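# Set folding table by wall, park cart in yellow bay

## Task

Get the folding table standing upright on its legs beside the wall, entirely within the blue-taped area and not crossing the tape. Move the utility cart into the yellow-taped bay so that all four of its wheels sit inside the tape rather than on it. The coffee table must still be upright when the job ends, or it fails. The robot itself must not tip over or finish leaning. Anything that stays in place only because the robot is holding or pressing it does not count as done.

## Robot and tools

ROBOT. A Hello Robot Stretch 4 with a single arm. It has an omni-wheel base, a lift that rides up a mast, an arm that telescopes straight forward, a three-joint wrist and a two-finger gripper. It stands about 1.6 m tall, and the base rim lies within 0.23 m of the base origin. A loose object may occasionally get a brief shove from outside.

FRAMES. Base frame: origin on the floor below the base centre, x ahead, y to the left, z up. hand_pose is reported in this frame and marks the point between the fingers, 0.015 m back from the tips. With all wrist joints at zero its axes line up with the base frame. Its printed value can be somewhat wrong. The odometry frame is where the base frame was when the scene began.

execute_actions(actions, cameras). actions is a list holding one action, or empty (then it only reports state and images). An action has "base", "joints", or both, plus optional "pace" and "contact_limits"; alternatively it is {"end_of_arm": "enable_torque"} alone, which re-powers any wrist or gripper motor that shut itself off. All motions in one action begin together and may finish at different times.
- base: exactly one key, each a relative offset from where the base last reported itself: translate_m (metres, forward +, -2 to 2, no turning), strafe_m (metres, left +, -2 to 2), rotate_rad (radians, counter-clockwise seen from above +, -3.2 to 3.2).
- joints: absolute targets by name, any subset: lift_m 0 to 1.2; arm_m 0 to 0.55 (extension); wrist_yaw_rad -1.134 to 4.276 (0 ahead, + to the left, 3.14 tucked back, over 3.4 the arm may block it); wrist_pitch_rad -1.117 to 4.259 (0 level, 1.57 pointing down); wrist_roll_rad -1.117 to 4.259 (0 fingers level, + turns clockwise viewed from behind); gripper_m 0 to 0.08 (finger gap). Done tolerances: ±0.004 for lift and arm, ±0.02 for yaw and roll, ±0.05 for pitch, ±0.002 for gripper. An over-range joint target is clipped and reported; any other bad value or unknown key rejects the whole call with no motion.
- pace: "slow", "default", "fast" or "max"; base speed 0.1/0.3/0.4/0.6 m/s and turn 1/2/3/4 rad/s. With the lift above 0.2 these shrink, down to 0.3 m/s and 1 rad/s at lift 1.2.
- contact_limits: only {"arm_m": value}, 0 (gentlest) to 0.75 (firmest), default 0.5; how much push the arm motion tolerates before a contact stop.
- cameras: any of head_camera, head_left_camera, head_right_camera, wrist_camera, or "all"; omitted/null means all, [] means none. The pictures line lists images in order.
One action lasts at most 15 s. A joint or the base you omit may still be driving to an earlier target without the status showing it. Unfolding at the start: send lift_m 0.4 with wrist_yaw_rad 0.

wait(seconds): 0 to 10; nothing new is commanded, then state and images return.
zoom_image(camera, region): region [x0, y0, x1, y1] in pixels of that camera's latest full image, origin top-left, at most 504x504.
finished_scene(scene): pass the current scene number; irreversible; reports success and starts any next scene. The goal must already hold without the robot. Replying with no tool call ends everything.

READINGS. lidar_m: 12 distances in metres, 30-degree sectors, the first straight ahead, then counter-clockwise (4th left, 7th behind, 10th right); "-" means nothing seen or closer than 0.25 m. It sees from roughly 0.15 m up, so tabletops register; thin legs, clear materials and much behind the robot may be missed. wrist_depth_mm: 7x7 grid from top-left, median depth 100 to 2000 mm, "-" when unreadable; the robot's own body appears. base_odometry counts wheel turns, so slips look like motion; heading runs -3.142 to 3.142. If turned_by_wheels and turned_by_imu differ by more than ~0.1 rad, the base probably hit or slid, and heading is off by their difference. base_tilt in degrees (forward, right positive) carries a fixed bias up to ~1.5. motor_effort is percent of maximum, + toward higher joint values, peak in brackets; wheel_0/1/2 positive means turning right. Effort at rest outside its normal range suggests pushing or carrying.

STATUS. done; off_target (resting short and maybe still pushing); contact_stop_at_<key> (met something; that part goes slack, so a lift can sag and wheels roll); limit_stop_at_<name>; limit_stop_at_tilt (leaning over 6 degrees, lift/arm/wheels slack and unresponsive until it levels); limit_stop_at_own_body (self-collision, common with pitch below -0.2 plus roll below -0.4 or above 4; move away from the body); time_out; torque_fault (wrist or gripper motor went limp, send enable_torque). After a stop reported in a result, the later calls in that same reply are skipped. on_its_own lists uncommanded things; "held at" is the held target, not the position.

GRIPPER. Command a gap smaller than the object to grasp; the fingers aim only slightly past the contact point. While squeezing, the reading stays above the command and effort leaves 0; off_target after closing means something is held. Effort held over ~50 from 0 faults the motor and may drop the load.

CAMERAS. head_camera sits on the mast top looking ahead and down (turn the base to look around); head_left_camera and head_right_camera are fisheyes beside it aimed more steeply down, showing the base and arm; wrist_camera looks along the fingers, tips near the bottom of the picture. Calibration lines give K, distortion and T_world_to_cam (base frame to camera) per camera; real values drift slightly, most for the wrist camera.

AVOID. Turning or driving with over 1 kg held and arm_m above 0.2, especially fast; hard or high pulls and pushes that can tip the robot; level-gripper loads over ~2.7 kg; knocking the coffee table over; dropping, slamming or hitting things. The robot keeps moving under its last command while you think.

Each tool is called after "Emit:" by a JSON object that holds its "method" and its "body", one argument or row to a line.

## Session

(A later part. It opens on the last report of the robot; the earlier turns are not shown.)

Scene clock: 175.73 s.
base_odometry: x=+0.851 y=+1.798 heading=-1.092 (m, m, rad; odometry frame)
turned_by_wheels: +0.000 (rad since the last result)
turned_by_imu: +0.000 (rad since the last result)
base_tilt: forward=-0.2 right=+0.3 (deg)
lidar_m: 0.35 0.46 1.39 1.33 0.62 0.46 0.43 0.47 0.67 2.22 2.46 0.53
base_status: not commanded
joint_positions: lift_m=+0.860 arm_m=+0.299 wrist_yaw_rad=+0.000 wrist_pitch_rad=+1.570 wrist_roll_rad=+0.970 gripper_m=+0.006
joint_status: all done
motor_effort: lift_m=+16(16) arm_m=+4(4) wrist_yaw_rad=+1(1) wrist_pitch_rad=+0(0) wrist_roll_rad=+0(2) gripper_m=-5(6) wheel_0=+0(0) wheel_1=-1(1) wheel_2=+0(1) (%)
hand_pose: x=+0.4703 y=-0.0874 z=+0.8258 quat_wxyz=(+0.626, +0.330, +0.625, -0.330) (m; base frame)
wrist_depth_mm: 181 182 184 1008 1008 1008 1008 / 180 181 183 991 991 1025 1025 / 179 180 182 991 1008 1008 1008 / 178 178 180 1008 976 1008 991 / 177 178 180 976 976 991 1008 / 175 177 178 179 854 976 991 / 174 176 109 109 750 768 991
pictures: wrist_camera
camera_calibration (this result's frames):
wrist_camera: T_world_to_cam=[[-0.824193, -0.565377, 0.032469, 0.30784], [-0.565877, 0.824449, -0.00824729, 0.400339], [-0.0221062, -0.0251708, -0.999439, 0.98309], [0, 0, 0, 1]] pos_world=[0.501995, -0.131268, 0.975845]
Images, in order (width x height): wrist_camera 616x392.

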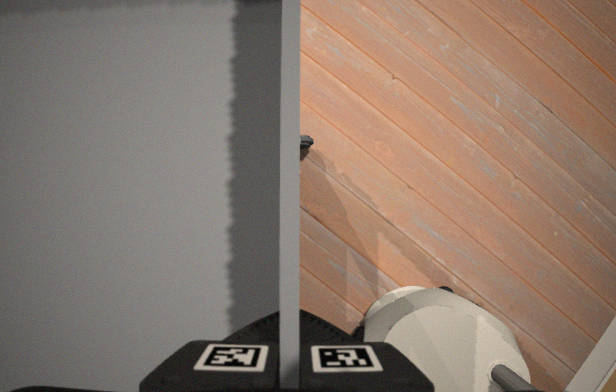

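Emit:
{"method": "execute_actions", "body": {
  "actions": [
    {"joints":{"gripper_m":0.003}}
  ],
  "cameras": []
}}

Emit:
{"method": "execute_actions", "body": {
  "actions": [
    {"base":{"strafe_m":0.05},"joints":{"wrist_roll_rad":1.12},"pace":"slow"}
  ],
  "cameras": []
}}

Emit:
{"method": "execute_actions", "body": {
  "actions": [
    {"base":{"strafe_m":0.05},"joints":{"wrist_roll_rad":1.27},"pace":"slow"}
  ],
  "cameras": []
}}

Emit:
{"method": "execute_actions", "body": {
  "actions": [
    {"base":{"strafe_m":0.05},"joints":{"wrist_roll_rad":1.42},"pace":"slow"}
  ],
  "cameras": []
}}

Emit:
{"method": "execute_actions", "body": {
  "actions": [
    {"base":{"strafe_m":0.06},"joints":{"wrist_roll_rad":1.57},"pace":"slow"}
  ],
  "cameras": ["wrist_camera","head_left_camera"]
}}

Scene clock: 187.40 s.
base_odometry: x=+0.851 y=+1.798 heading=-1.092 (m, m, rad; odometry frame)
turned_by_wheels: +0.000 (rad since the last result)
turned_by_imu: -0.001 (rad since the last result)
base_tilt: forward=-0.2 right=+0.2 (deg)
lidar_m: 0.35 0.47 1.38 1.35 0.62 0.46 0.44 0.47 0.65 2.21 2.45 0.52
base_status: not commanded
joint_positions: lift_m=+0.860 arm_m=+0.299 wrist_yaw_rad=+0.001 wrist_pitch_rad=+1.570 wrist_roll_rad=+0.968 gripper_m=+0.004
joint_status: all done
motor_effort: lift_m=+16(16) arm_m=+5(4) wrist_yaw_rad=-1(2) wrist_pitch_rad=+0(0) wrist_roll_rad=+5(4) gripper_m=-27(29) wheel_0=+0(0) wheel_1=-1(1) wheel_2=-1(0) (%)
hand_pose: x=+0.4704 y=-0.0874 z=+0.8258 quat_wxyz=(+0.626, +0.329, +0.626, -0.329) (m; base frame)
wrist_depth_mm: 180 182 183 1008 1025 1042 1025 / 180 181 181 1008 1008 1025 1008 / 179 180 181 991 991 1008 1025 / 177 179 180 1008 1008 1008 1008 / 176 178 179 991 991 991 991 / 175 176 178 178 866 976 1008 / 175 175 109 109 759 768 1008
pictures: none
No camera images: the call's "cameras" was empty. Leave "cameras" out to get every camera's image.

Scene clock: 189.00 s.
base_odometry: x=+0.895 y=+1.821 heading=-1.092 (m, m, rad; odometry frame)
turned_by_wheels: +0.000 (rad since the last result)
turned_by_imu: -0.001 (rad since the last result)
base_tilt: forward=-0.1 right=+0.4 (deg)
lidar_m: 0.37 0.49 1.36 1.32 0.62 0.46 0.44 0.48 0.69 2.16 2.53 0.53
base_status: done
joint_positions: lift_m=+0.860 arm_m=+0.299 wrist_yaw_rad=+0.004 wrist_pitch_rad=+1.571 wrist_roll_rad=+1.114 gripper_m=+0.005
joint_status: all done
on_its_own: wrist_roll_rad is at rest, and its effort (+18) is outside its rest range (-13 to +13)
motor_effort: lift_m=+16(16) arm_m=+4(4) wrist_yaw_rad=-10(13) wrist_pitch_rad=-3(8) wrist_roll_rad=+18(25) gripper_m=-33(41) wheel_0=-1(6) wheel_1=+2(8) wheel_2=-3(3) (%)
hand_pose: x=+0.4704 y=-0.0874 z=+0.8258 quat_wxyz=(+0.601, +0.373, +0.601, -0.373) (m; base frame)
wrist_depth_mm: 180 182 183 1025 1025 1042 1042 / 179 181 183 1025 1008 1008 1042 / 178 180 181 991 976 1025 1008 / 177 178 180 991 991 991 1008 / 177 178 179 991 991 976 1008 / 175 176 178 179 809 778 1008 / 175 176 106 109 778 768 723
pictures: none
No camera images: the call's "cameras" was empty. Leave "cameras" out to get every camera's image.

Scene clock: 190.60 s.
base_odometry: x=+0.939 y=+1.844 heading=-1.092 (m, m, rad; odometry frame)
turned_by_wheels: +0.000 (rad since the last result)
turned_by_imu: +0.000 (rad since the last result)
base_tilt: forward=-0.1 right=+0.3 (deg)
lidar_m: 0.37 0.52 1.28 1.26 0.59 0.45 0.43 0.46 0.69 2.17 2.57 0.53
base_status: done
joint_positions: lift_m=+0.860 arm_m=+0.299 wrist_yaw_rad=+0.006 wrist_pitch_rad=+1.571 wrist_roll_rad=+1.262 gripper_m=+0.005
joint_status: all done
on_its_own: wrist_yaw_rad is at rest, and its effort (-17) is outside its rest range (-13 to +13); wrist_roll_rad is at rest, and its effort (+26) is outside its rest range (-13 to +13)
motor_effort: lift_m=+16(16) arm_m=+4(4) wrist_yaw_rad=-17(19) wrist_pitch_rad=-3(7) wrist_roll_rad=+26(33) gripper_m=-43(50) wheel_0=-1(5) wheel_1=+4(7) wheel_2=-1(2) (%)
hand_pose: x=+0.4706 y=-0.0874 z=+0.8258 quat_wxyz=(+0.572, +0.416, +0.572, -0.416) (m; base frame)
wrist_depth_mm: 180 181 182 1008 1008 1008 1042 / 180 181 181 1008 1008 1008 1042 / 179 180 181 991 991 1008 1008 / 177 179 180 991 991 1008 1025 / 177 177 179 991 991 842 1008 / 176 177 178 154 809 768 778 / 175 176 112 109 778 768 759
pictures: none
No camera images: the call's "cameras" was empty. Leave "cameras" out to get every camera's image.

Scene clock: 192.20 s.
torque_fault: gripper_m switched itself off since the last result.
base_odometry: x=+0.984 y=+1.867 heading=-1.092 (m, m, rad; odometry frame)
turned_by_wheels: +0.000 (rad since the last result)
turned_by_imu: -0.001 (rad since the last result)
base_tilt: forward=-0.2 right=+0.3 (deg)
lidar_m: 0.38 0.71 1.25 1.22 0.61 0.46 0.40 0.47 0.67 2.16 2.62 0.48
base_status: done
joint_positions: lift_m=+0.860 arm_m=+0.299 wrist_yaw_rad=+0.000 wrist_pitch_rad=+1.572 wrist_roll_rad=+1.419 gripper_m=+0.040
joint_status: all done
on_its_own: gripper_m is off since a torque_fault, until you send "end_of_arm": "enable_torque" (your +0.003 is given up)
motor_effort: lift_m=+16(16) arm_m=+4(4) wrist_yaw_rad=+1(27) wrist_pitch_rad=-5(5) wrist_roll_rad=+3(41) gripper_m=-1(59) wheel_0=-3(4) wheel_1=+1(7) wheel_2=-2(1) (%)
hand_pose: x=+0.4699 y=-0.0874 z=+0.8258 quat_wxyz=(+0.536, +0.461, +0.537, -0.461) (m; base frame)
wrist_depth_mm: 180 182 183 1025 1042 1025 1042 / 180 181 182 991 1008 1042 1025 / 178 180 181 991 1025 1025 1008 / 178 179 180 1008 1008 1008 1008 / 177 178 179 917 991 778 891 / 176 177 177 179 798 768 768 / 174 174 122 178 104 759 788
pictures: none
No camera images: the call's "cameras" was empty. Leave "cameras" out to get every camera's image.

Scene clock: 193.93 s.
base_odometry: x=+1.037 y=+1.894 heading=-1.093 (m, m, rad; odometry frame)
turned_by_wheels: +0.000 (rad since the last result)
turned_by_imu: -0.001 (rad since the last result)
base_tilt: forward=-0.1 right=+0.3 (deg)
lidar_m: 0.39 1.05 1.19 1.13 0.61 0.45 0.41 0.45 0.66 2.16 2.69 0.48
base_status: done
joint_positions: lift_m=+0.860 arm_m=+0.299 wrist_yaw_rad=+0.000 wrist_pitch_rad=+1.572 wrist_roll_rad=+1.569 gripper_m=+0.053
joint_status: all done
on_its_own: gripper_m is off since a torque_fault, until you send "end_of_arm": "enable_torque" (your +0.003 is given up)
motor_effort: lift_m=+16(16) arm_m=+4(4) wrist_yaw_rad=+0(1) wrist_pitch_rad=-7(7) wrist_roll_rad=+4(8) gripper_m=-1(1) wheel_0=-3(8) wheel_1=+1(6) wheel_2=-3(3) (%)
hand_pose: x=+0.4699 y=-0.0874 z=+0.8258 quat_wxyz=(+0.500, +0.499, +0.501, -0.500) (m; base frame)
wrist_depth_mm: 181 182 184 1008 1008 1025 1042 / 181 181 182 1008 1008 1025 1025 / 178 180 182 991 991 1008 1025 / 178 179 180 1008 991 809 1025 / 177 178 180 180 1008 768 778 / 175 177 178 179 976 778 778 / 174 - 158 178 114 759 991
pictures: head_left_camera, wrist_camera
camera_calibration (this result's frames):
wrist_camera: T_world_to_cam=[[-0.999398, -0.00256494, 0.0345875, 0.43723], [-0.0028337, 0.999966, -0.0077235, 0.150438], [-0.0345665, -0.00781686, -0.999372, 0.990395], [0, 0, 0, 1]] pos_world=[0.471628, -0.14157, 0.975812]
Images, in order (width x height): head_left_camera 420x672, wrist_camera 616x392.

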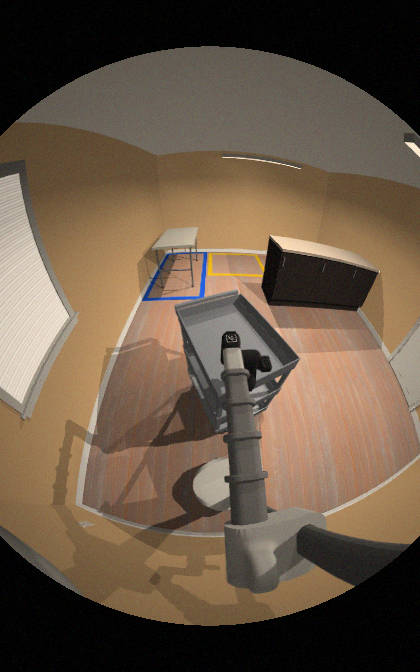

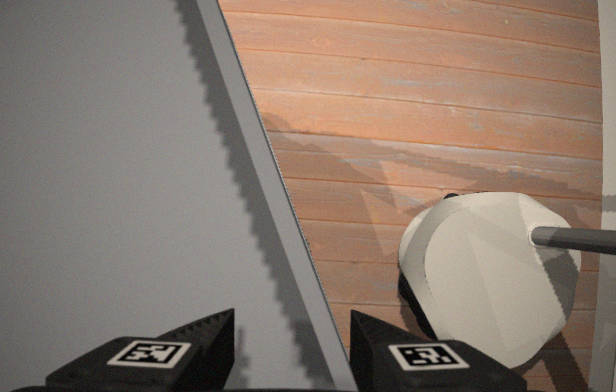

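Emit:
{"method": "execute_actions", "body": {
  "actions": [
    {"end_of_arm":"enable_torque"}
  ],
  "cameras": []
}}

Emit:
{"method": "execute_actions", "body": {
  "actions": [
    {"base":{"strafe_m":0.15},"pace":"slow"}
  ],
  "cameras": []
}}

Emit:
{"method": "execute_actions", "body": {
  "actions": [
    {"base":{"translate_m":0.25},"pace":"slow"}
  ],
  "cameras": ["wrist_camera","head_left_camera"]
}}

Scene clock: 207.07 s.
base_odometry: x=+1.037 y=+1.894 heading=-1.093 (m, m, rad; odometry frame)
turned_by_wheels: +0.000 (rad since the last result)
turned_by_imu: -0.001 (rad since the last result)
base_tilt: forward=-0.1 right=+0.3 (deg)
lidar_m: 0.39 1.04 1.16 1.15 0.61 0.45 0.43 0.46 0.67 2.14 2.68 0.48
base_status: not commanded
joint_positions: lift_m=+0.860 arm_m=+0.299 wrist_yaw_rad=+0.000 wrist_pitch_rad=+1.572 wrist_roll_rad=+1.569 gripper_m=+0.053
joint_status: not commanded
end_of_arm: enable_torque: each motor that was off is on again
on_its_own: gripper_m is held at +0.053, not at your +0.003, since a torque_fault
motor_effort: lift_m=+16(16) arm_m=+4(4) wrist_yaw_rad=+1(2) wrist_pitch_rad=-6(7) wrist_roll_rad=+4(3) gripper_m=-1(0) wheel_0=-3(3) wheel_1=+1(1) wheel_2=-3(3) (%)
hand_pose: x=+0.4699 y=-0.0874 z=+0.8258 quat_wxyz=(+0.500, +0.499, +0.501, -0.500) (m; base frame)
wrist_depth_mm: 181 182 183 1025 1025 1025 1025 / 180 181 181 1008 1025 1042 1025 / 179 180 181 1008 1008 1008 1008 / 178 179 180 976 1008 809 1008 / 177 178 179 180 991 778 778 / 176 177 178 179 976 768 778 / 175 - 158 178 114 778 976
pictures: none
No camera images: the call's "cameras" was empty. Leave "cameras" out to get every camera's image.

Scene clock: 209.70 s.
base_odometry: x=+1.170 y=+1.963 heading=-1.093 (m, m, rad; odometry frame)
turned_by_wheels: +0.000 (rad since the last result)
turned_by_imu: -0.002 (rad since the last result)
base_tilt: forward=-0.2 right=+0.2 (deg)
lidar_m: 0.41 1.38 1.02 1.00 0.60 0.45 0.42 0.47 0.67 2.09 2.84 0.47
base_status: done
joint_positions: lift_m=+0.860 arm_m=+0.299 wrist_yaw_rad=+0.000 wrist_pitch_rad=+1.573 wrist_roll_rad=+1.569 gripper_m=+0.053
joint_status: not commanded
on_its_own: gripper_m is held at +0.053, not at your +0.003, since a torque_fault
motor_effort: lift_m=+16(16) arm_m=+5(4) wrist_yaw_rad=+0(2) wrist_pitch_rad=-9(9) wrist_roll_rad=+4(5) gripper_m=-2(2) wheel_0=-3(8) wheel_1=+1(6) wheel_2=-3(3) (%)
hand_pose: x=+0.4697 y=-0.0874 z=+0.8258 quat_wxyz=(+0.500, +0.499, +0.501, -0.500) (m; base frame)
wrist_depth_mm: 180 182 183 1008 1042 1008 1042 / 179 180 182 991 1008 1025 1025 / 178 179 181 976 1025 1025 1008 / 177 179 180 181 1008 809 1008 / 176 178 179 180 991 778 778 / 175 176 178 179 976 778 788 / 174 - 159 178 111 778 991
pictures: none
No camera images: the call's "cameras" was empty. Leave "cameras" out to get every camera's image.

Scene clock: 213.47 s.
base_odometry: x=+1.285 y=+1.741 heading=-1.093 (m, m, rad; odometry frame)
turned_by_wheels: +0.000 (rad since the last result)
turned_by_imu: -0.001 (rad since the last result)
base_tilt: forward=-0.2 right=+0.3 (deg)
lidar_m: 0.38 0.39 1.02 0.96 0.94 0.69 0.67 0.72 1.01 2.67 2.49 0.47
base_status: done
joint_positions: lift_m=+0.860 arm_m=+0.299 wrist_yaw_rad=-0.002 wrist_pitch_rad=+1.574 wrist_roll_rad=+1.569 gripper_m=+0.054
joint_status: not commanded
on_its_own: gripper_m is held at +0.053, not at your +0.003, since a torque_fault
motor_effort: lift_m=+16(16) arm_m=+4(4) wrist_yaw_rad=+5(9) wrist_pitch_rad=-11(27) wrist_roll_rad=+3(5) gripper_m=-5(6) wheel_0=+3(4) wheel_1=+2(3) wheel_2=-3(8) (%)
hand_pose: x=+0.4694 y=-0.0874 z=+0.8258 quat_wxyz=(+0.499, +0.499, +0.501, -0.501) (m; base frame)
wrist_depth_mm: 180 182 183 1025 1025 1025 1025 / 179 180 182 991 1025 1008 1042 / 178 179 181 991 1008 1008 1025 / 177 179 179 181 991 798 1008 / 176 177 179 180 991 778 778 / 175 177 178 179 991 768 798 / 174 - 160 178 111 759 991
pictures: head_left_camera, wrist_camera
camera_calibration (this result's frames):
wrist_camera: T_world_to_cam=[[-0.999347, -0.000907654, 0.0361294, 0.435625], [-0.00118731, 0.999969, -0.00771965, 0.149661], [-0.0361213, -0.00775751, -0.999317, 0.99107], [0, 0, 0, 1]] pos_world=[0.471317, -0.141572, 0.97581]
Images, in order (width x height): head_left_camera 420x672, wrist_camera 616x392.

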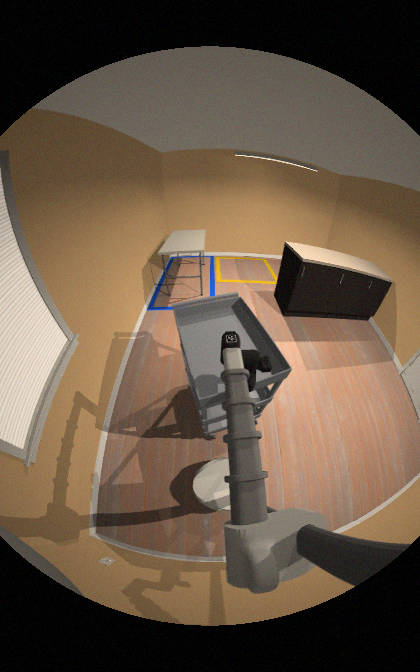

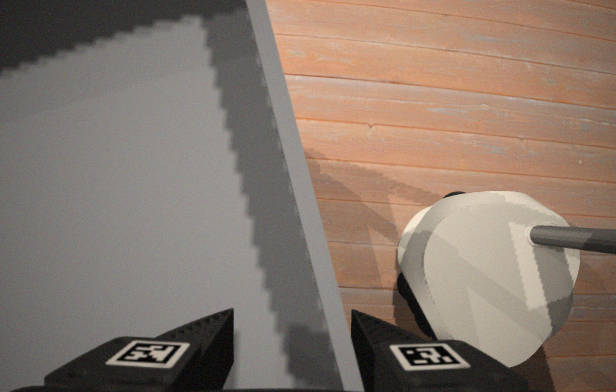

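Emit:
{"method": "execute_actions", "body": {
  "actions": [
    {"joints":{"lift_m":0.94}}
  ],
  "cameras": []
}}

Emit:
{"method": "execute_actions", "body": {
  "actions": [
    {"base":{"translate_m":0.14},"joints":{"arm_m":0.55,"gripper_m":0}}
  ],
  "cameras": []
}}

Emit:
{"method": "execute_actions", "body": {
  "actions": [
    {"joints":{"lift_m":0.865}}
  ],
  "cameras": []
}}

Emit:
{"method": "execute_actions", "body": {
  "actions": [
    {"base":{"strafe_m":-0.35},"pace":"slow"}
  ],
  "cameras": ["wrist_camera","head_left_camera"]
}}

Scene clock: 226.87 s.
base_odometry: x=+1.285 y=+1.741 heading=-1.093 (m, m, rad; odometry frame)
turned_by_wheels: +0.000 (rad since the last result)
turned_by_imu: -0.001 (rad since the last result)
base_tilt: forward=-0.2 right=+0.3 (deg)
lidar_m: 0.38 0.42 1.01 0.96 0.92 0.71 0.67 0.72 1.04 2.68 2.52 0.47
base_status: not commanded
joint_positions: lift_m=+0.940 arm_m=+0.299 wrist_yaw_rad=+0.000 wrist_pitch_rad=+1.570 wrist_roll_rad=+1.569 gripper_m=+0.053
joint_status: all done
on_its_own: gripper_m is held at +0.053, not at your +0.003, since a torque_fault
motor_effort: lift_m=+23(23) arm_m=+3(5) wrist_yaw_rad=+3(4) wrist_pitch_rad=-1(12) wrist_roll_rad=+3(3) gripper_m=-3(5) wheel_0=+3(3) wheel_1=+2(2) wheel_2=-2(3) (%)
hand_pose: x=+0.4702 y=-0.0874 z=+0.9053 quat_wxyz=(+0.500, +0.500, +0.500, -0.500) (m; base frame)
wrist_depth_mm: 262 263 264 1078 1078 1118 1138 / 259 260 263 1078 1098 1118 1098 / 257 259 260 1098 1098 1078 1098 / 255 258 259 260 1078 904 1138 / 253 256 257 259 1008 854 866 / 251 255 256 257 960 854 1078 / 252 - 160 256 112 842 1078
pictures: none
No camera images: the call's "cameras" was empty. Leave "cameras" out to get every camera's image.

Scene clock: 228.73 s.
base_odometry: x=+1.349 y=+1.617 heading=-1.093 (m, m, rad; odometry frame)
turned_by_wheels: +0.000 (rad since the last result)
turned_by_imu: -0.001 (rad since the last result)
base_tilt: forward=-0.1 right=+0.3 (deg)
lidar_m: 0.25 0.25 1.00 0.97 1.07 0.85 0.80 0.88 1.21 2.67 2.29 0.32
base_status: done
joint_positions: lift_m=+0.940 arm_m=+0.549 wrist_yaw_rad=+0.000 wrist_pitch_rad=+1.570 wrist_roll_rad=+1.570 gripper_m=+0.000
joint_status: all done
motor_effort: lift_m=+23(23) arm_m=+5(3) wrist_yaw_rad=-1(1) wrist_pitch_rad=+1(2) wrist_roll_rad=+2(3) gripper_m=-2(3) wheel_0=-1(4) wheel_1=+0(4) wheel_2=+1(8) (%)
hand_pose: x=+0.7203 y=-0.0874 z=+0.9053 quat_wxyz=(+0.501, +0.500, +0.500, -0.499) (m; base frame)
wrist_depth_mm: 1078 1078 1078 1078 219 216 - / 1060 1060 218 230 264 268 270 / 212 250 260 263 265 266 267 / 255 256 259 260 263 266 266 / 253 256 256 259 260 262 264 / 252 254 257 257 259 260 262 / 251 252 110 113 259 259 262
pictures: none
No camera images: the call's "cameras" was empty. Leave "cameras" out to get every camera's image.

Scene clock: 230.00 s.
base_odometry: x=+1.349 y=+1.617 heading=-1.093 (m, m, rad; odometry frame)
turned_by_wheels: +0.000 (rad since the last result)
turned_by_imu: +0.000 (rad since the last result)
base_tilt: forward=-0.2 right=+0.3 (deg)
lidar_m: 0.25 0.25 1.02 0.96 1.07 0.86 0.81 0.87 1.18 2.68 2.30 0.32
base_status: not commanded
joint_positions: lift_m=+0.865 arm_m=+0.549 wrist_yaw_rad=+0.000 wrist_pitch_rad=+1.570 wrist_roll_rad=+1.570 gripper_m=+0.000
joint_status: all done
motor_effort: lift_m=+16(20) arm_m=+4(4) wrist_yaw_rad=+0(2) wrist_pitch_rad=+1(1) wrist_roll_rad=+3(3) gripper_m=-3(3) wheel_0=-2(2) wheel_1=+0(0) wheel_2=+0(1) (%)
hand_pose: x=+0.7203 y=-0.0874 z=+0.8308 quat_wxyz=(+0.501, +0.500, +0.500, -0.499) (m; base frame)
wrist_depth_mm: 116 124 142 161 183 191 - / 143 164 186 187 190 191 192 / 183 183 186 187 188 190 190 / 181 183 184 186 187 188 190 / 181 182 183 184 186 187 189 / 179 180 182 183 185 186 187 / 178 180 110 113 183 185 -
pictures: none
No camera images: the call's "cameras" was empty. Leave "cameras" out to get every camera's image.

Scene clock: 234.63 s.
base_odometry: x=+1.039 y=+1.456 heading=-1.092 (m, m, rad; odometry frame)
turned_by_wheels: +0.001 (rad since the last result)
turned_by_imu: +0.004 (rad since the last result)
base_tilt: forward=-0.1 right=+0.2 (deg)
lidar_m: 0.36 0.39 1.36 1.32 1.16 0.86 0.83 0.89 1.23 2.32 2.27 1.77
base_status: done
joint_positions: lift_m=+0.865 arm_m=+0.549 wrist_yaw_rad=+0.001 wrist_pitch_rad=+1.568 wrist_roll_rad=+1.570 gripper_m=+0.000
joint_status: not commanded
motor_effort: lift_m=+16(16) arm_m=+4(5) wrist_yaw_rad=-2(5) wrist_pitch_rad=+5(10) wrist_roll_rad=+0(3) gripper_m=-2(3) wheel_0=+4(18) wheel_1=+1(5) wheel_2=+2(7) (%)
hand_pose: x=+0.7209 y=-0.0874 z=+0.8308 quat_wxyz=(+0.501, +0.500, +0.500, -0.499) (m; base frame)
wrist_depth_mm: 976 976 1008 1025 1025 1025 1042 / 976 976 1025 1025 1008 1008 1025 / 991 976 991 991 1025 1025 1025 / 976 991 991 991 1025 1008 878 / 132 166 500 500 768 931 778 / 179 180 121 135 163 205 436 / 178 180 110 108 114 121 -
pictures: head_left_camera, wrist_camera
camera_calibration (this result's frames):
wrist_camera: T_world_to_cam=[[-0.999521, -0.00232899, 0.0308455, 0.691127], [-0.00256864, 0.999967, -0.00773199, 0.151004], [-0.0308264, -0.00780752, -0.999494, 1.00148], [0, 0, 0, 1]] pos_world=[0.722056, -0.14157, 0.980822]
Images, in order (width x height): head_left_camera 420x672, wrist_camera 616x392.

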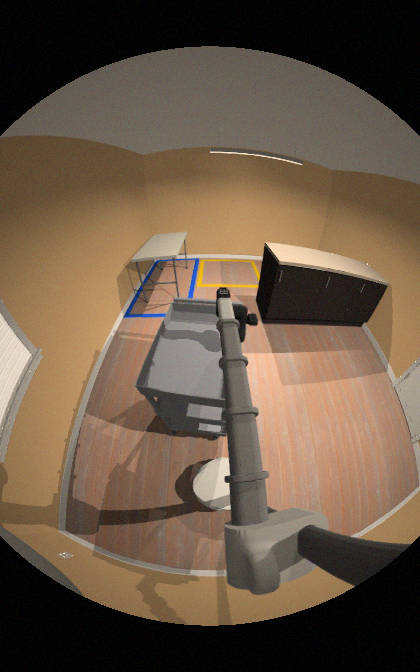

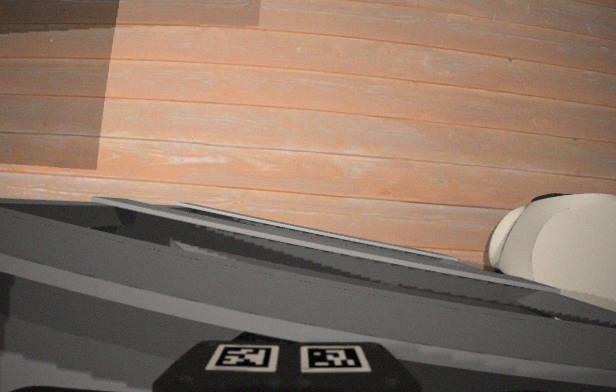

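Emit:
{"method": "execute_actions", "body": {
  "actions": [
    {"base":{"strafe_m":-0.12},"pace":"slow"}
  ],
  "cameras": []
}}

Emit:
{"method": "execute_actions", "body": {
  "actions": [
    {"base":{"translate_m":0.6},"pace":"slow"}
  ],
  "cameras": ["wrist_camera","head_left_camera"]
}}

Scene clock: 245.60 s.
base_odometry: x=+0.932 y=+1.401 heading=-1.092 (m, m, rad; odometry frame)
turned_by_wheels: +0.000 (rad since the last result)
turned_by_imu: +0.001 (rad since the last result)
base_tilt: forward=-0.2 right=+0.3 (deg)
lidar_m: 0.38 0.44 1.50 1.44 1.16 0.87 0.82 0.90 1.29 2.20 2.29 1.72
base_status: done
joint_positions: lift_m=+0.865 arm_m=+0.549 wrist_yaw_rad=+0.001 wrist_pitch_rad=+1.567 wrist_roll_rad=+1.570 gripper_m=+0.000
joint_status: not commanded
motor_effort: lift_m=+16(16) arm_m=+3(3) wrist_yaw_rad=-3(2) wrist_pitch_rad=+7(12) wrist_roll_rad=+0(1) gripper_m=-1(2) wheel_0=+3(14) wheel_1=+1(3) wheel_2=+2(7) (%)
hand_pose: x=+0.7212 y=-0.0874 z=+0.8308 quat_wxyz=(+0.501, +0.500, +0.500, -0.499) (m; base frame)
wrist_depth_mm: 991 1008 991 1008 1042 1042 1008 / 1008 991 976 1008 1008 1042 1008 / 991 976 991 1025 1008 1025 1008 / 138 415 809 991 1008 1008 878 / 181 125 161 508 991 1008 778 / 180 181 182 128 187 512 788 / 179 180 110 108 114 139 377
pictures: none
No camera images: the call's "cameras" was empty. Leave "cameras" out to get every camera's image.

Scene clock: 252.90 s.
base_odometry: x=+1.209 y=+0.868 heading=-1.092 (m, m, rad; odometry frame)
turned_by_wheels: +0.000 (rad since the last result)
turned_by_imu: -0.002 (rad since the last result)
base_tilt: forward=-0.2 right=+0.3 (deg)
lidar_m: 0.25 0.25 1.49 1.41 1.51 1.49 1.43 1.53 2.19 2.28 0.30 0.25
base_status: done
joint_positions: lift_m=+0.865 arm_m=+0.549 wrist_yaw_rad=+0.000 wrist_pitch_rad=+1.570 wrist_roll_rad=+1.570 gripper_m=+0.000
joint_status: not commanded
motor_effort: lift_m=+16(16) arm_m=+3(3) wrist_yaw_rad=-1(3) wrist_pitch_rad=+0(8) wrist_roll_rad=+1(0) gripper_m=-2(2) wheel_0=+0(9) wheel_1=+3(5) wheel_2=-3(12) (%)
hand_pose: x=+0.7206 y=-0.0874 z=+0.8308 quat_wxyz=(+0.500, +0.500, +0.500, -0.500) (m; base frame)
wrist_depth_mm: 131 187 188 189 190 193 - / 129 185 187 187 189 191 193 / 132 183 186 187 188 190 190 / 135 183 184 185 187 189 189 / 135 182 183 184 186 187 188 / 136 181 182 183 185 186 187 / 139 179 110 112 185 185 -
pictures: head_left_camera, wrist_camera
camera_calibration (this result's frames):
wrist_camera: T_world_to_cam=[[-0.999482, -0.00168337, 0.0321419, 0.689845], [-0.00193275, 0.999968, -0.00772929, 0.150543], [-0.0321279, -0.0077874, -0.999453, 1.00235], [0, 0, 0, 1]] pos_world=[0.721982, -0.141572, 0.980791]
Images, in order (width x height): head_left_camera 420x672, wrist_camera 616x392.

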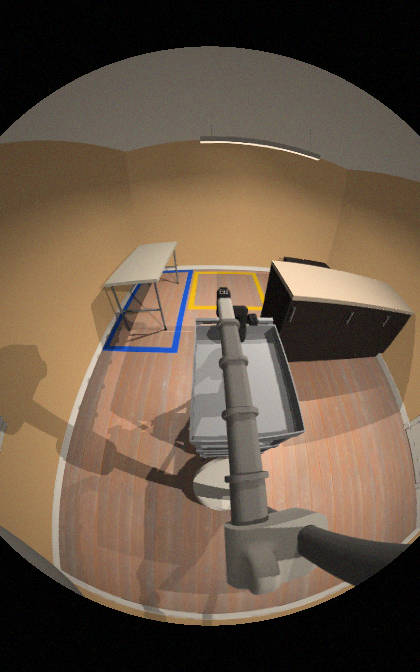

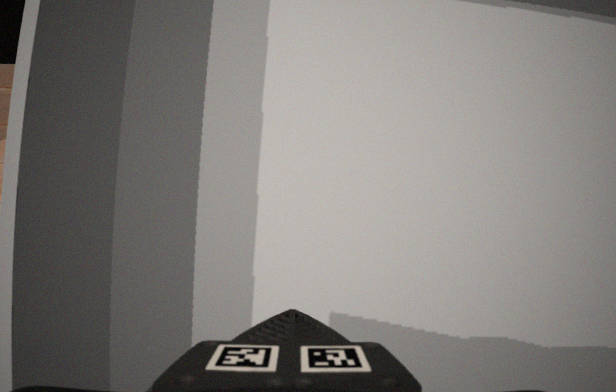

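Emit:
{"method": "execute_actions", "body": {
  "actions": [
    {"base":{"translate_m":-0.12},"joints":{"wrist_pitch_rad":1.0}}
  ],
  "cameras": []
}}

Emit:
{"method": "execute_actions", "body": {
  "actions": [
    {"base":{"strafe_m":0.05},"joints":{"lift_m":0.83}}
  ],
  "cameras": []
}}

Emit:
{"method": "execute_actions", "body": {
  "actions": [
    {"base":{"translate_m":0.6},"pace":"slow"}
  ],
  "cameras": ["wrist_camera","head_left_camera"]
}}

Scene clock: 262.37 s.
base_odometry: x=+1.153 y=+0.975 heading=-1.092 (m, m, rad; odometry frame)
turned_by_wheels: +0.000 (rad since the last result)
turned_by_imu: -0.001 (rad since the last result)
base_tilt: forward=-0.1 right=+0.2 (deg)
lidar_m: 0.31 0.35 1.48 1.41 1.52 1.36 1.30 1.39 2.00 2.24 1.64 0.34
base_status: done
joint_positions: lift_m=+0.865 arm_m=+0.549 wrist_yaw_rad=+0.000 wrist_pitch_rad=+1.002 wrist_roll_rad=+1.570 gripper_m=+0.000
joint_status: all done
motor_effort: lift_m=+17(16) arm_m=+3(3) wrist_yaw_rad=+1(1) wrist_pitch_rad=-6(7) wrist_roll_rad=+0(1) gripper_m=-1(1) wheel_0=+1(3) wheel_1=-1(5) wheel_2=-1(9) (%)
hand_pose: x=+0.8349 y=-0.0874 z=+0.8643 quat_wxyz=(+0.620, +0.620, +0.340, -0.340) (m; base frame)
wrist_depth_mm: 854 230 247 231 200 176 - / - 227 249 229 200 176 162 / - 223 248 227 199 175 161 / - 223 247 225 198 174 160 / - 223 245 224 196 173 160 / - 223 245 213 194 172 159 / - 221 110 113 186 169 -
pictures: none
No camera images: the call's "cameras" was empty. Leave "cameras" out to get every camera's image.

Scene clock: 263.50 s.
base_odometry: x=+1.198 y=+0.998 heading=-1.092 (m, m, rad; odometry frame)
turned_by_wheels: +0.000 (rad since the last result)
turned_by_imu: -0.001 (rad since the last result)
base_tilt: forward=-0.2 right=+0.2 (deg)
lidar_m: 0.31 0.36 1.45 1.35 1.45 1.34 1.31 1.42 1.98 2.28 0.47 0.32
base_status: done
joint_positions: lift_m=+0.830 arm_m=+0.549 wrist_yaw_rad=+0.000 wrist_pitch_rad=+1.002 wrist_roll_rad=+1.570 gripper_m=+0.000
joint_status: all done
motor_effort: lift_m=+16(15) arm_m=+3(3) wrist_yaw_rad=+2(0) wrist_pitch_rad=-6(7) wrist_roll_rad=+1(1) gripper_m=-2(2) wheel_0=+1(8) wheel_1=-1(6) wheel_2=+0(1) (%)
hand_pose: x=+0.8349 y=-0.0874 z=+0.8293 quat_wxyz=(+0.620, +0.620, +0.340, -0.339) (m; base frame)
wrist_depth_mm: 202 191 221 189 165 144 - / 200 193 220 188 163 144 - / 196 194 218 186 163 143 - / 196 196 216 185 162 143 - / 196 196 215 183 160 142 - / 196 196 214 175 159 141 - / 191 195 110 113 152 139 -
pictures: none
No camera images: the call's "cameras" was empty. Leave "cameras" out to get every camera's image.

Scene clock: 270.77 s.
base_odometry: x=+1.474 y=+0.465 heading=-1.093 (m, m, rad; odometry frame)
turned_by_wheels: -0.001 (rad since the last result)
turned_by_imu: -0.007 (rad since the last result)
base_tilt: forward=-0.2 right=+0.3 (deg)
lidar_m: 0.28 1.24 1.43 1.38 1.42 1.98 1.91 2.05 2.42 1.98 0.32 0.25
base_status: done
joint_positions: lift_m=+0.830 arm_m=+0.549 wrist_yaw_rad=-0.002 wrist_pitch_rad=+1.006 wrist_roll_rad=+1.568 gripper_m=+0.000
joint_status: not commanded
motor_effort: lift_m=+16(16) arm_m=+3(3) wrist_yaw_rad=+7(19) wrist_pitch_rad=-17(39) wrist_roll_rad=+5(8) gripper_m=-3(2) wheel_0=-5(6) wheel_1=-1(5) wheel_2=-7(13) (%)
hand_pose: x=+0.8340 y=-0.0877 z=+0.8289 quat_wxyz=(+0.620, +0.619, +0.341, -0.341) (m; base frame)
wrist_depth_mm: 1808 157 139 178 163 144 - / 1863 155 140 176 163 144 - / 1863 153 140 175 163 143 - / 1863 152 140 174 161 142 - / 1756 152 133 172 160 142 - / 1756 151 132 169 159 140 - / 1756 149 110 112 152 139 -
pictures: head_left_camera, wrist_camera
camera_calibration (this result's frames):
wrist_camera: T_world_to_cam=[[-0.86197, -0.00130763, -0.506958, 1.13544], [0.0034189, 0.999959, -0.00839235, 0.147086], [0.506948, -0.00896719, -0.86193, 0.440367], [0, 0, 0, 1]] pos_world=[0.754969, -0.141646, 0.956421]
Images, in order (width x height): head_left_camera 420x672, wrist_camera 616x392.

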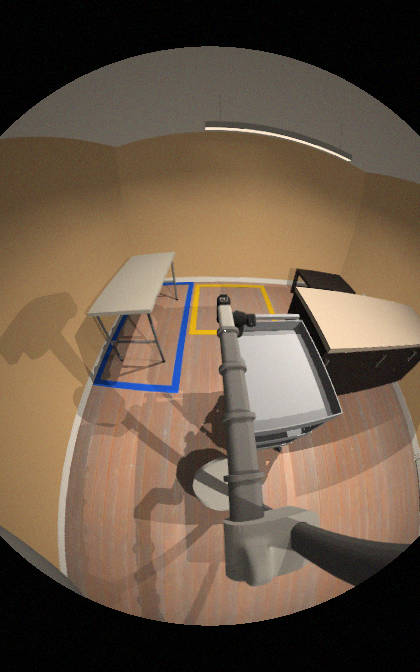

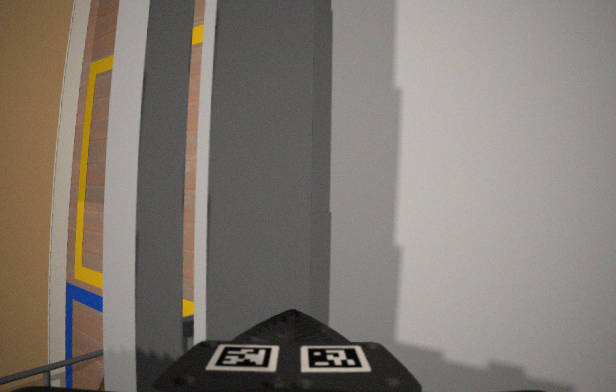

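Drifts right; now hooked in the left corner, which is stable.

Emit:
{"method": "execute_actions", "body": {
  "actions": [
    {"base":{"strafe_m":0.2},"pace":"slow"}
  ],
  "cameras": []
}}

Emit:
{"method": "execute_actions", "body": {
  "actions": [
    {"base":{"translate_m":0.6},"pace":"slow"}
  ],
  "cameras": ["head_right_camera","head_left_camera"]
}}

Scene clock: 281.20 s.
base_odometry: x=+1.651 y=+0.557 heading=-1.094 (m, m, rad; odometry frame)
turned_by_wheels: -0.001 (rad since the last result)
turned_by_imu: -0.005 (rad since the last result)
base_tilt: forward=-0.2 right=+0.2 (deg)
lidar_m: 0.58 1.19 1.22 1.17 1.23 1.74 1.90 2.04 2.61 2.05 0.41 0.37
base_status: done
joint_positions: lift_m=+0.830 arm_m=+0.549 wrist_yaw_rad=+0.000 wrist_pitch_rad=+1.000 wrist_roll_rad=+1.569 gripper_m=+0.000
joint_status: not commanded
motor_effort: lift_m=+16(16) arm_m=+3(3) wrist_yaw_rad=+2(7) wrist_pitch_rad=-1(18) wrist_roll_rad=+4(7) gripper_m=-2(1) wheel_0=-5(14) wheel_1=-1(1) wheel_2=-2(7) (%)
hand_pose: x=+0.8352 y=-0.0874 z=+0.8295 quat_wxyz=(+0.621, +0.620, +0.339, -0.339) (m; base frame)
wrist_depth_mm: 208 193 226 191 165 145 - / 201 185 216 189 164 144 - / 191 175 208 188 163 144 - / 188 164 197 186 163 143 - / 1756 162 179 185 161 142 - / 1863 161 162 176 160 141 - / 1808 160 110 113 153 140 -
pictures: none
No camera images: the call's "cameras" was empty. Leave "cameras" out to get every camera's image.

Scene clock: 288.50 s.
base_odometry: x=+1.927 y=+0.024 heading=-1.094 (m, m, rad; odometry frame)
turned_by_wheels: +0.000 (rad since the last result)
turned_by_imu: -0.002 (rad since the last result)
base_tilt: forward=-0.2 right=+0.3 (deg)
lidar_m: 0.25 0.57 0.79 1.15 1.23 1.68 2.51 2.67 2.65 0.76 0.61 0.25
base_status: done
joint_positions: lift_m=+0.830 arm_m=+0.549 wrist_yaw_rad=+0.000 wrist_pitch_rad=+1.002 wrist_roll_rad=+1.569 gripper_m=+0.000
joint_status: not commanded
motor_effort: lift_m=+16(16) arm_m=+3(3) wrist_yaw_rad=+3(13) wrist_pitch_rad=-6(25) wrist_roll_rad=+5(4) gripper_m=-1(1) wheel_0=+2(8) wheel_1=+2(5) wheel_2=-3(11) (%)
hand_pose: x=+0.8349 y=-0.0875 z=+0.8293 quat_wxyz=(+0.621, +0.620, +0.340, -0.340) (m; base frame)
wrist_depth_mm: 1255 1576 131 140 158 144 - / 1281 1499 146 172 163 144 - / 1308 164 184 187 163 143 - / 1255 196 211 185 161 142 - / 198 202 214 183 160 141 - / 190 183 208 175 159 140 - / 186 170 110 113 152 139 -
pictures: head_left_camera, head_right_camera
Images, in order (width x height): head_left_camera 420x672, head_right_camera 420x672.

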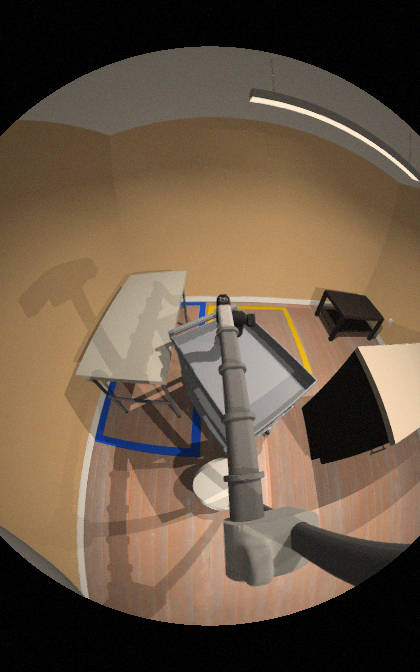

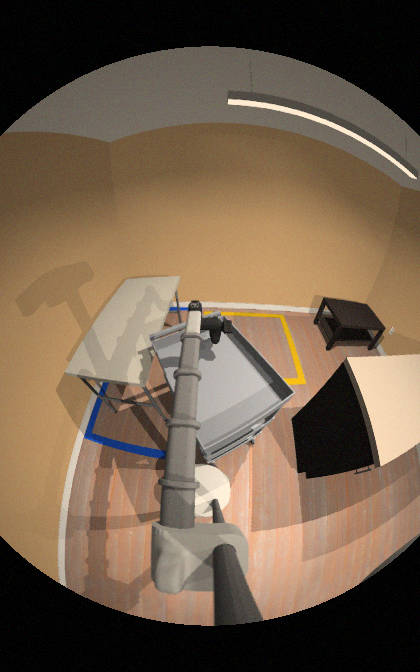

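Emit:
{"method": "execute_actions", "body": {
  "actions": [
    {"base":{"strafe_m":-0.32},"pace":"slow"}
  ],
  "cameras": ["head_left_camera"]
}}

Emit:
{"method": "execute_actions", "body": {
  "actions": [
    {"base":{"translate_m":0.3},"pace":"slow"}
  ],
  "cameras": ["head_left_camera"]
}}

Scene clock: 297.87 s.
base_odometry: x=+1.643 y=-0.123 heading=-1.093 (m, m, rad; odometry frame)
turned_by_wheels: +0.001 (rad since the last result)
turned_by_imu: +0.002 (rad since the last result)
base_tilt: forward=-0.1 right=+0.3 (deg)
lidar_m: 0.36 0.38 0.81 1.45 1.57 2.21 2.51 2.67 2.31 0.43 0.44 0.41
base_status: done
joint_positions: lift_m=+0.830 arm_m=+0.549 wrist_yaw_rad=+0.001 wrist_pitch_rad=+1.001 wrist_roll_rad=+1.571 gripper_m=+0.000
joint_status: not commanded
motor_effort: lift_m=+16(16) arm_m=+3(3) wrist_yaw_rad=-3(8) wrist_pitch_rad=-4(14) wrist_roll_rad=-2(2) gripper_m=-2(2) wheel_0=+3(19) wheel_1=+1(5) wheel_2=+3(5) (%)
hand_pose: x=+0.8352 y=-0.0873 z=+0.8294 quat_wxyz=(+0.620, +0.620, +0.340, -0.339) (m; base frame)
wrist_depth_mm: 1255 1499 1397 1138 1008 878 798 / 1255 1537 1366 1138 976 866 788 / 1308 1537 1308 1138 1008 878 798 / 1308 1499 1308 1118 976 878 788 / 230 237 304 445 480 427 402 / 208 236 129 117 126 124 - / 211 243 110 102 - - -
pictures: head_left_camera
Images, in order (width x height): head_left_camera 420x672.

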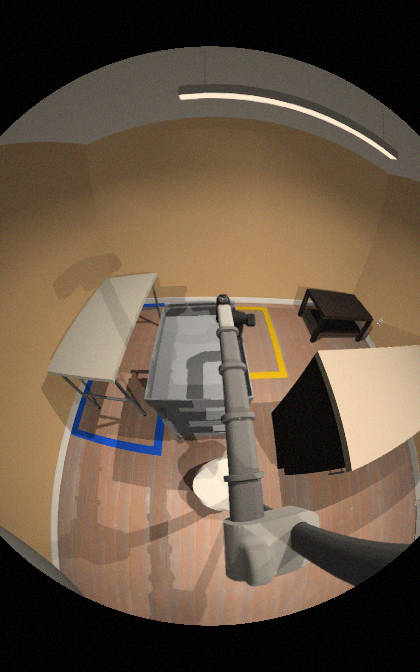

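Scene clock: 302.17 s.
base_odometry: x=+1.781 y=-0.389 heading=-1.093 (m, m, rad; odometry frame)
turned_by_wheels: +0.000 (rad since the last result)
turned_by_imu: -0.002 (rad since the last result)
base_tilt: forward=-0.2 right=+0.2 (deg)
lidar_m: 0.25 0.25 0.30 1.03 1.55 2.17 2.83 3.01 0.48 0.44 0.46 0.25
base_status: done
joint_positions: lift_m=+0.830 arm_m=+0.549 wrist_yaw_rad=-0.002 wrist_pitch_rad=+1.005 wrist_roll_rad=+1.570 gripper_m=+0.000
joint_status: not commanded
motor_effort: lift_m=+16(16) arm_m=+3(3) wrist_yaw_rad=+8(10) wrist_pitch_rad=-15(33) wrist_roll_rad=+0(1) gripper_m=-2(1) wheel_0=-1(7) wheel_1=+0(2) wheel_2=-4(7) (%)
hand_pose: x=+0.8342 y=-0.0877 z=+0.8290 quat_wxyz=(+0.619, +0.620, +0.340, -0.341) (m; base frame)
wrist_depth_mm: 1025 1229 1336 1160 991 891 798 / 1008 1255 1366 1118 1025 866 798 / 1025 1281 1336 1118 991 878 788 / 1025 1255 1308 1138 976 854 778 / 1025 1205 1255 1078 181 253 - / 1060 152 130 149 158 141 - / 1060 150 110 112 151 138 -
pictures: head_left_camera
Images, in order (width x height): head_left_camera 420x672.

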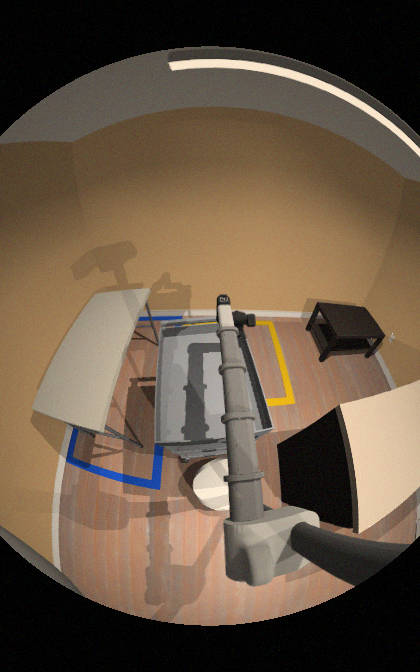

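Emit:
{"method": "execute_actions", "body": {
  "actions": [
    {"base":{"strafe_m":-0.1},"pace":"slow"}
  ],
  "cameras": []
}}

Emit:
{"method": "execute_actions", "body": {
  "actions": [
    {"base":{"translate_m":0.62},"pace":"slow"}
  ],
  "cameras": ["head_left_camera"]
}}

Emit:
{"method": "execute_actions", "body": {
  "actions": [
    {"joints":{"lift_m":0.93}}
  ],
  "cameras": []
}}

Emit:
{"method": "execute_actions", "body": {
  "actions": [
    {"base":{"translate_m":-0.5},"joints":{"arm_m":0}}
  ]
}}

Scene clock: 313.20 s.
base_odometry: x=+1.692 y=-0.435 heading=-1.093 (m, m, rad; odometry frame)
turned_by_wheels: +0.001 (rad since the last result)
turned_by_imu: +0.001 (rad since the last result)
base_tilt: forward=-0.2 right=+0.3 (deg)
lidar_m: 0.25 0.25 0.36 1.03 1.64 2.35 2.84 2.95 0.36 0.34 0.37 0.26
base_status: done
joint_positions: lift_m=+0.830 arm_m=+0.549 wrist_yaw_rad=+0.001 wrist_pitch_rad=+1.001 wrist_roll_rad=+1.571 gripper_m=+0.000
joint_status: not commanded
motor_effort: lift_m=+16(16) arm_m=+2(2) wrist_yaw_rad=-2(7) wrist_pitch_rad=-3(15) wrist_roll_rad=-3(2) gripper_m=-2(2) wheel_0=+5(17) wheel_1=+0(5) wheel_2=+3(6) (%)
hand_pose: x=+0.8352 y=-0.0873 z=+0.8294 quat_wxyz=(+0.620, +0.620, +0.339, -0.339) (m; base frame)
wrist_depth_mm: 1025 1205 1366 1160 1025 878 798 / 1025 1205 1366 1118 991 878 809 / 1008 1255 1308 1138 991 891 778 / 1042 1229 1308 1118 976 866 778 / 1042 166 170 1042 310 427 402 / 1025 156 129 114 118 124 - / 1060 156 110 112 151 - -
pictures: none
No camera images: the call's "cameras" was empty. Leave "cameras" out to get every camera's image.

Scene clock: 320.70 s.
base_odometry: x=+1.977 y=-0.986 heading=-1.093 (m, m, rad; odometry frame)
turned_by_wheels: +0.000 (rad since the last result)
turned_by_imu: -0.006 (rad since the last result)
base_tilt: forward=-0.1 right=+0.2 (deg)
lidar_m: 0.25 0.25 0.71 0.68 0.71 2.29 3.50 0.53 0.51 1.53 0.36 0.25
base_status: done
joint_positions: lift_m=+0.830 arm_m=+0.549 wrist_yaw_rad=-0.002 wrist_pitch_rad=+1.005 wrist_roll_rad=+1.571 gripper_m=+0.000
joint_status: not commanded
motor_effort: lift_m=+16(16) arm_m=+3(2) wrist_yaw_rad=+7(10) wrist_pitch_rad=-15(27) wrist_roll_rad=-2(3) gripper_m=-2(1) wheel_0=-1(7) wheel_1=+0(4) wheel_2=-3(9) (%)
hand_pose: x=+0.8342 y=-0.0877 z=+0.8290 quat_wxyz=(+0.619, +0.620, +0.340, -0.341) (m; base frame)
wrist_depth_mm: 473 160 144 181 163 144 - / 473 160 143 180 163 144 - / 480 157 141 178 162 143 - / 480 155 139 177 160 142 - / 484 153 137 175 160 141 - / 484 152 135 171 158 140 - / 492 149 110 112 151 139 -
pictures: head_left_camera
Images, in order (width x height): head_left_camera 420x672.

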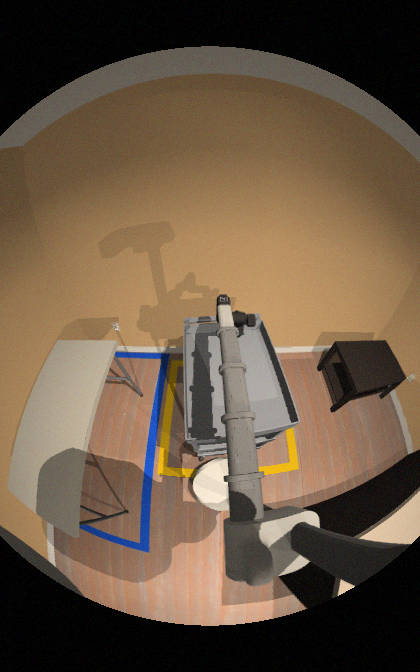

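Scene clock: 322.13 s.
base_odometry: x=+1.977 y=-0.986 heading=-1.093 (m, m, rad; odometry frame)
turned_by_wheels: +0.000 (rad since the last result)
turned_by_imu: +0.000 (rad since the last result)
base_tilt: forward=-0.1 right=+0.3 (deg)
lidar_m: 0.25 0.25 0.72 0.67 0.72 2.28 3.50 0.54 0.50 1.53 0.34 0.25
base_status: not commanded
joint_positions: lift_m=+0.930 arm_m=+0.549 wrist_yaw_rad=-0.001 wrist_pitch_rad=+1.002 wrist_roll_rad=+1.571 gripper_m=+0.000
joint_status: all done
motor_effort: lift_m=+23(25) arm_m=+3(3) wrist_yaw_rad=+2(5) wrist_pitch_rad=-6(15) wrist_roll_rad=+0(1) gripper_m=-1(1) wheel_0=-1(1) wheel_1=+0(0) wheel_2=-1(3) (%)
hand_pose: x=+0.8349 y=-0.0875 z=+0.9287 quat_wxyz=(+0.620, +0.620, +0.340, -0.340) (m; base frame)
wrist_depth_mm: 469 569 732 946 221 213 - / 469 574 683 246 257 236 215 / 477 580 699 241 260 233 213 / 480 585 741 238 259 232 213 / 480 585 732 235 254 231 212 / 480 591 741 216 251 229 211 / 488 603 110 113 248 227 -
pictures: none
No camera images: the call's "cameras" was empty. Leave "cameras" out to get every camera's image.

Scene clock: 325.30 s.
base_odometry: x=+1.747 y=-0.542 heading=-1.093 (m, m, rad; odometry frame)
turned_by_wheels: +0.000 (rad since the last result)
turned_by_imu: -0.001 (rad since the last result)
base_tilt: forward=-0.2 right=+0.3 (deg)
lidar_m: 0.70 0.98 0.74 0.70 1.65 2.28 2.94 0.50 0.37 0.33 0.39 0.77
base_status: done
joint_positions: lift_m=+0.930 arm_m=+0.001 wrist_yaw_rad=+0.000 wrist_pitch_rad=+1.002 wrist_roll_rad=+1.571 gripper_m=+0.000
joint_status: all done
motor_effort: lift_m=+23(23) arm_m=-4(4) wrist_yaw_rad=+3(1) wrist_pitch_rad=-6(6) wrist_roll_rad=+0(0) gripper_m=-1(2) wheel_0=-1(5) wheel_1=+0(6) wheel_2=-2(9) (%)
hand_pose: x=+0.2867 y=-0.0874 z=+0.9288 quat_wxyz=(+0.620, +0.620, +0.340, -0.340) (m; base frame)
wrist_depth_mm: 1397 1661 1499 1281 1098 976 488 / 1366 1661 1499 1281 1118 991 676 / 477 854 1397 1229 1078 960 866 / 473 991 842 1138 1098 960 866 / 473 960 842 1138 1078 931 683 / 462 917 831 1118 1078 960 683 / 459 1661 110 113 1025 931 691
pictures: head_camera, head_left_camera, head_right_camera, wrist_camera
camera_calibration (this result's frames):
wrist_camera: T_world_to_cam=[[-0.859887, -0.000964824, -0.510483, 0.717039], [0.00317853, 0.999969, -0.00724407, 0.148565], [0.510474, -0.00785167, -0.859857, 0.80111], [0, 0, 0, 1]] pos_world=[0.207154, -0.141578, 1.05595]
Images, in order (width x height): head_camera 420x560, head_left_camera 420x672, head_right_camera 420x672, wrist_camera 616x392.

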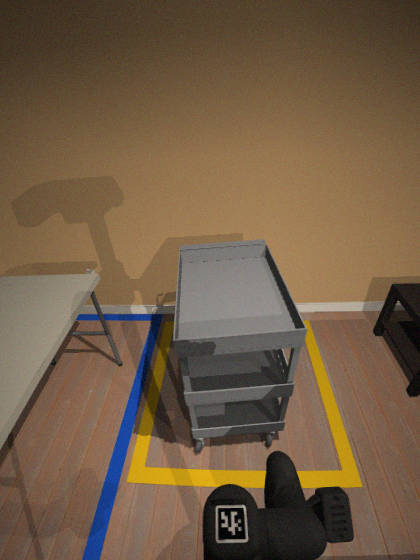

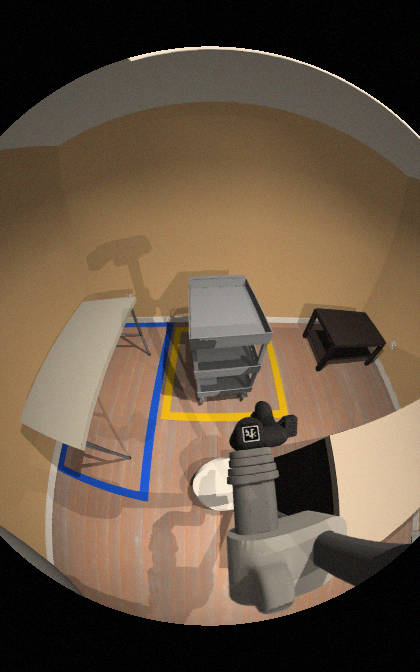

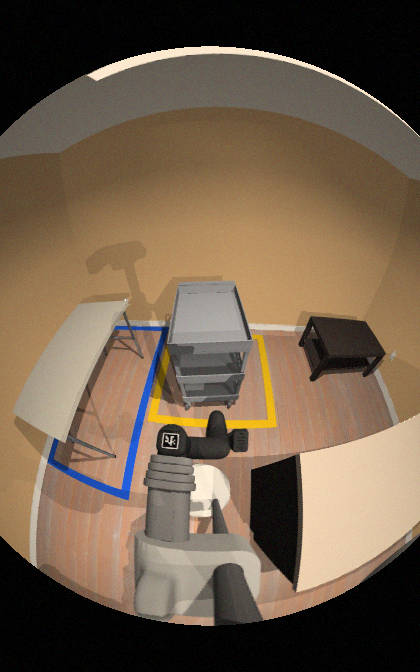

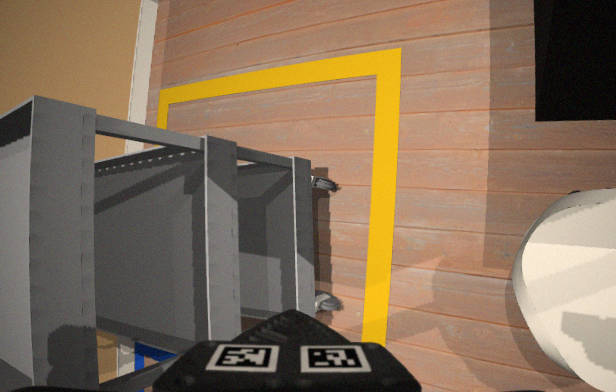

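Emit:
{"method": "finished_scene", "body": {
  "scene": 2
}}

The scene is finished: the task was done.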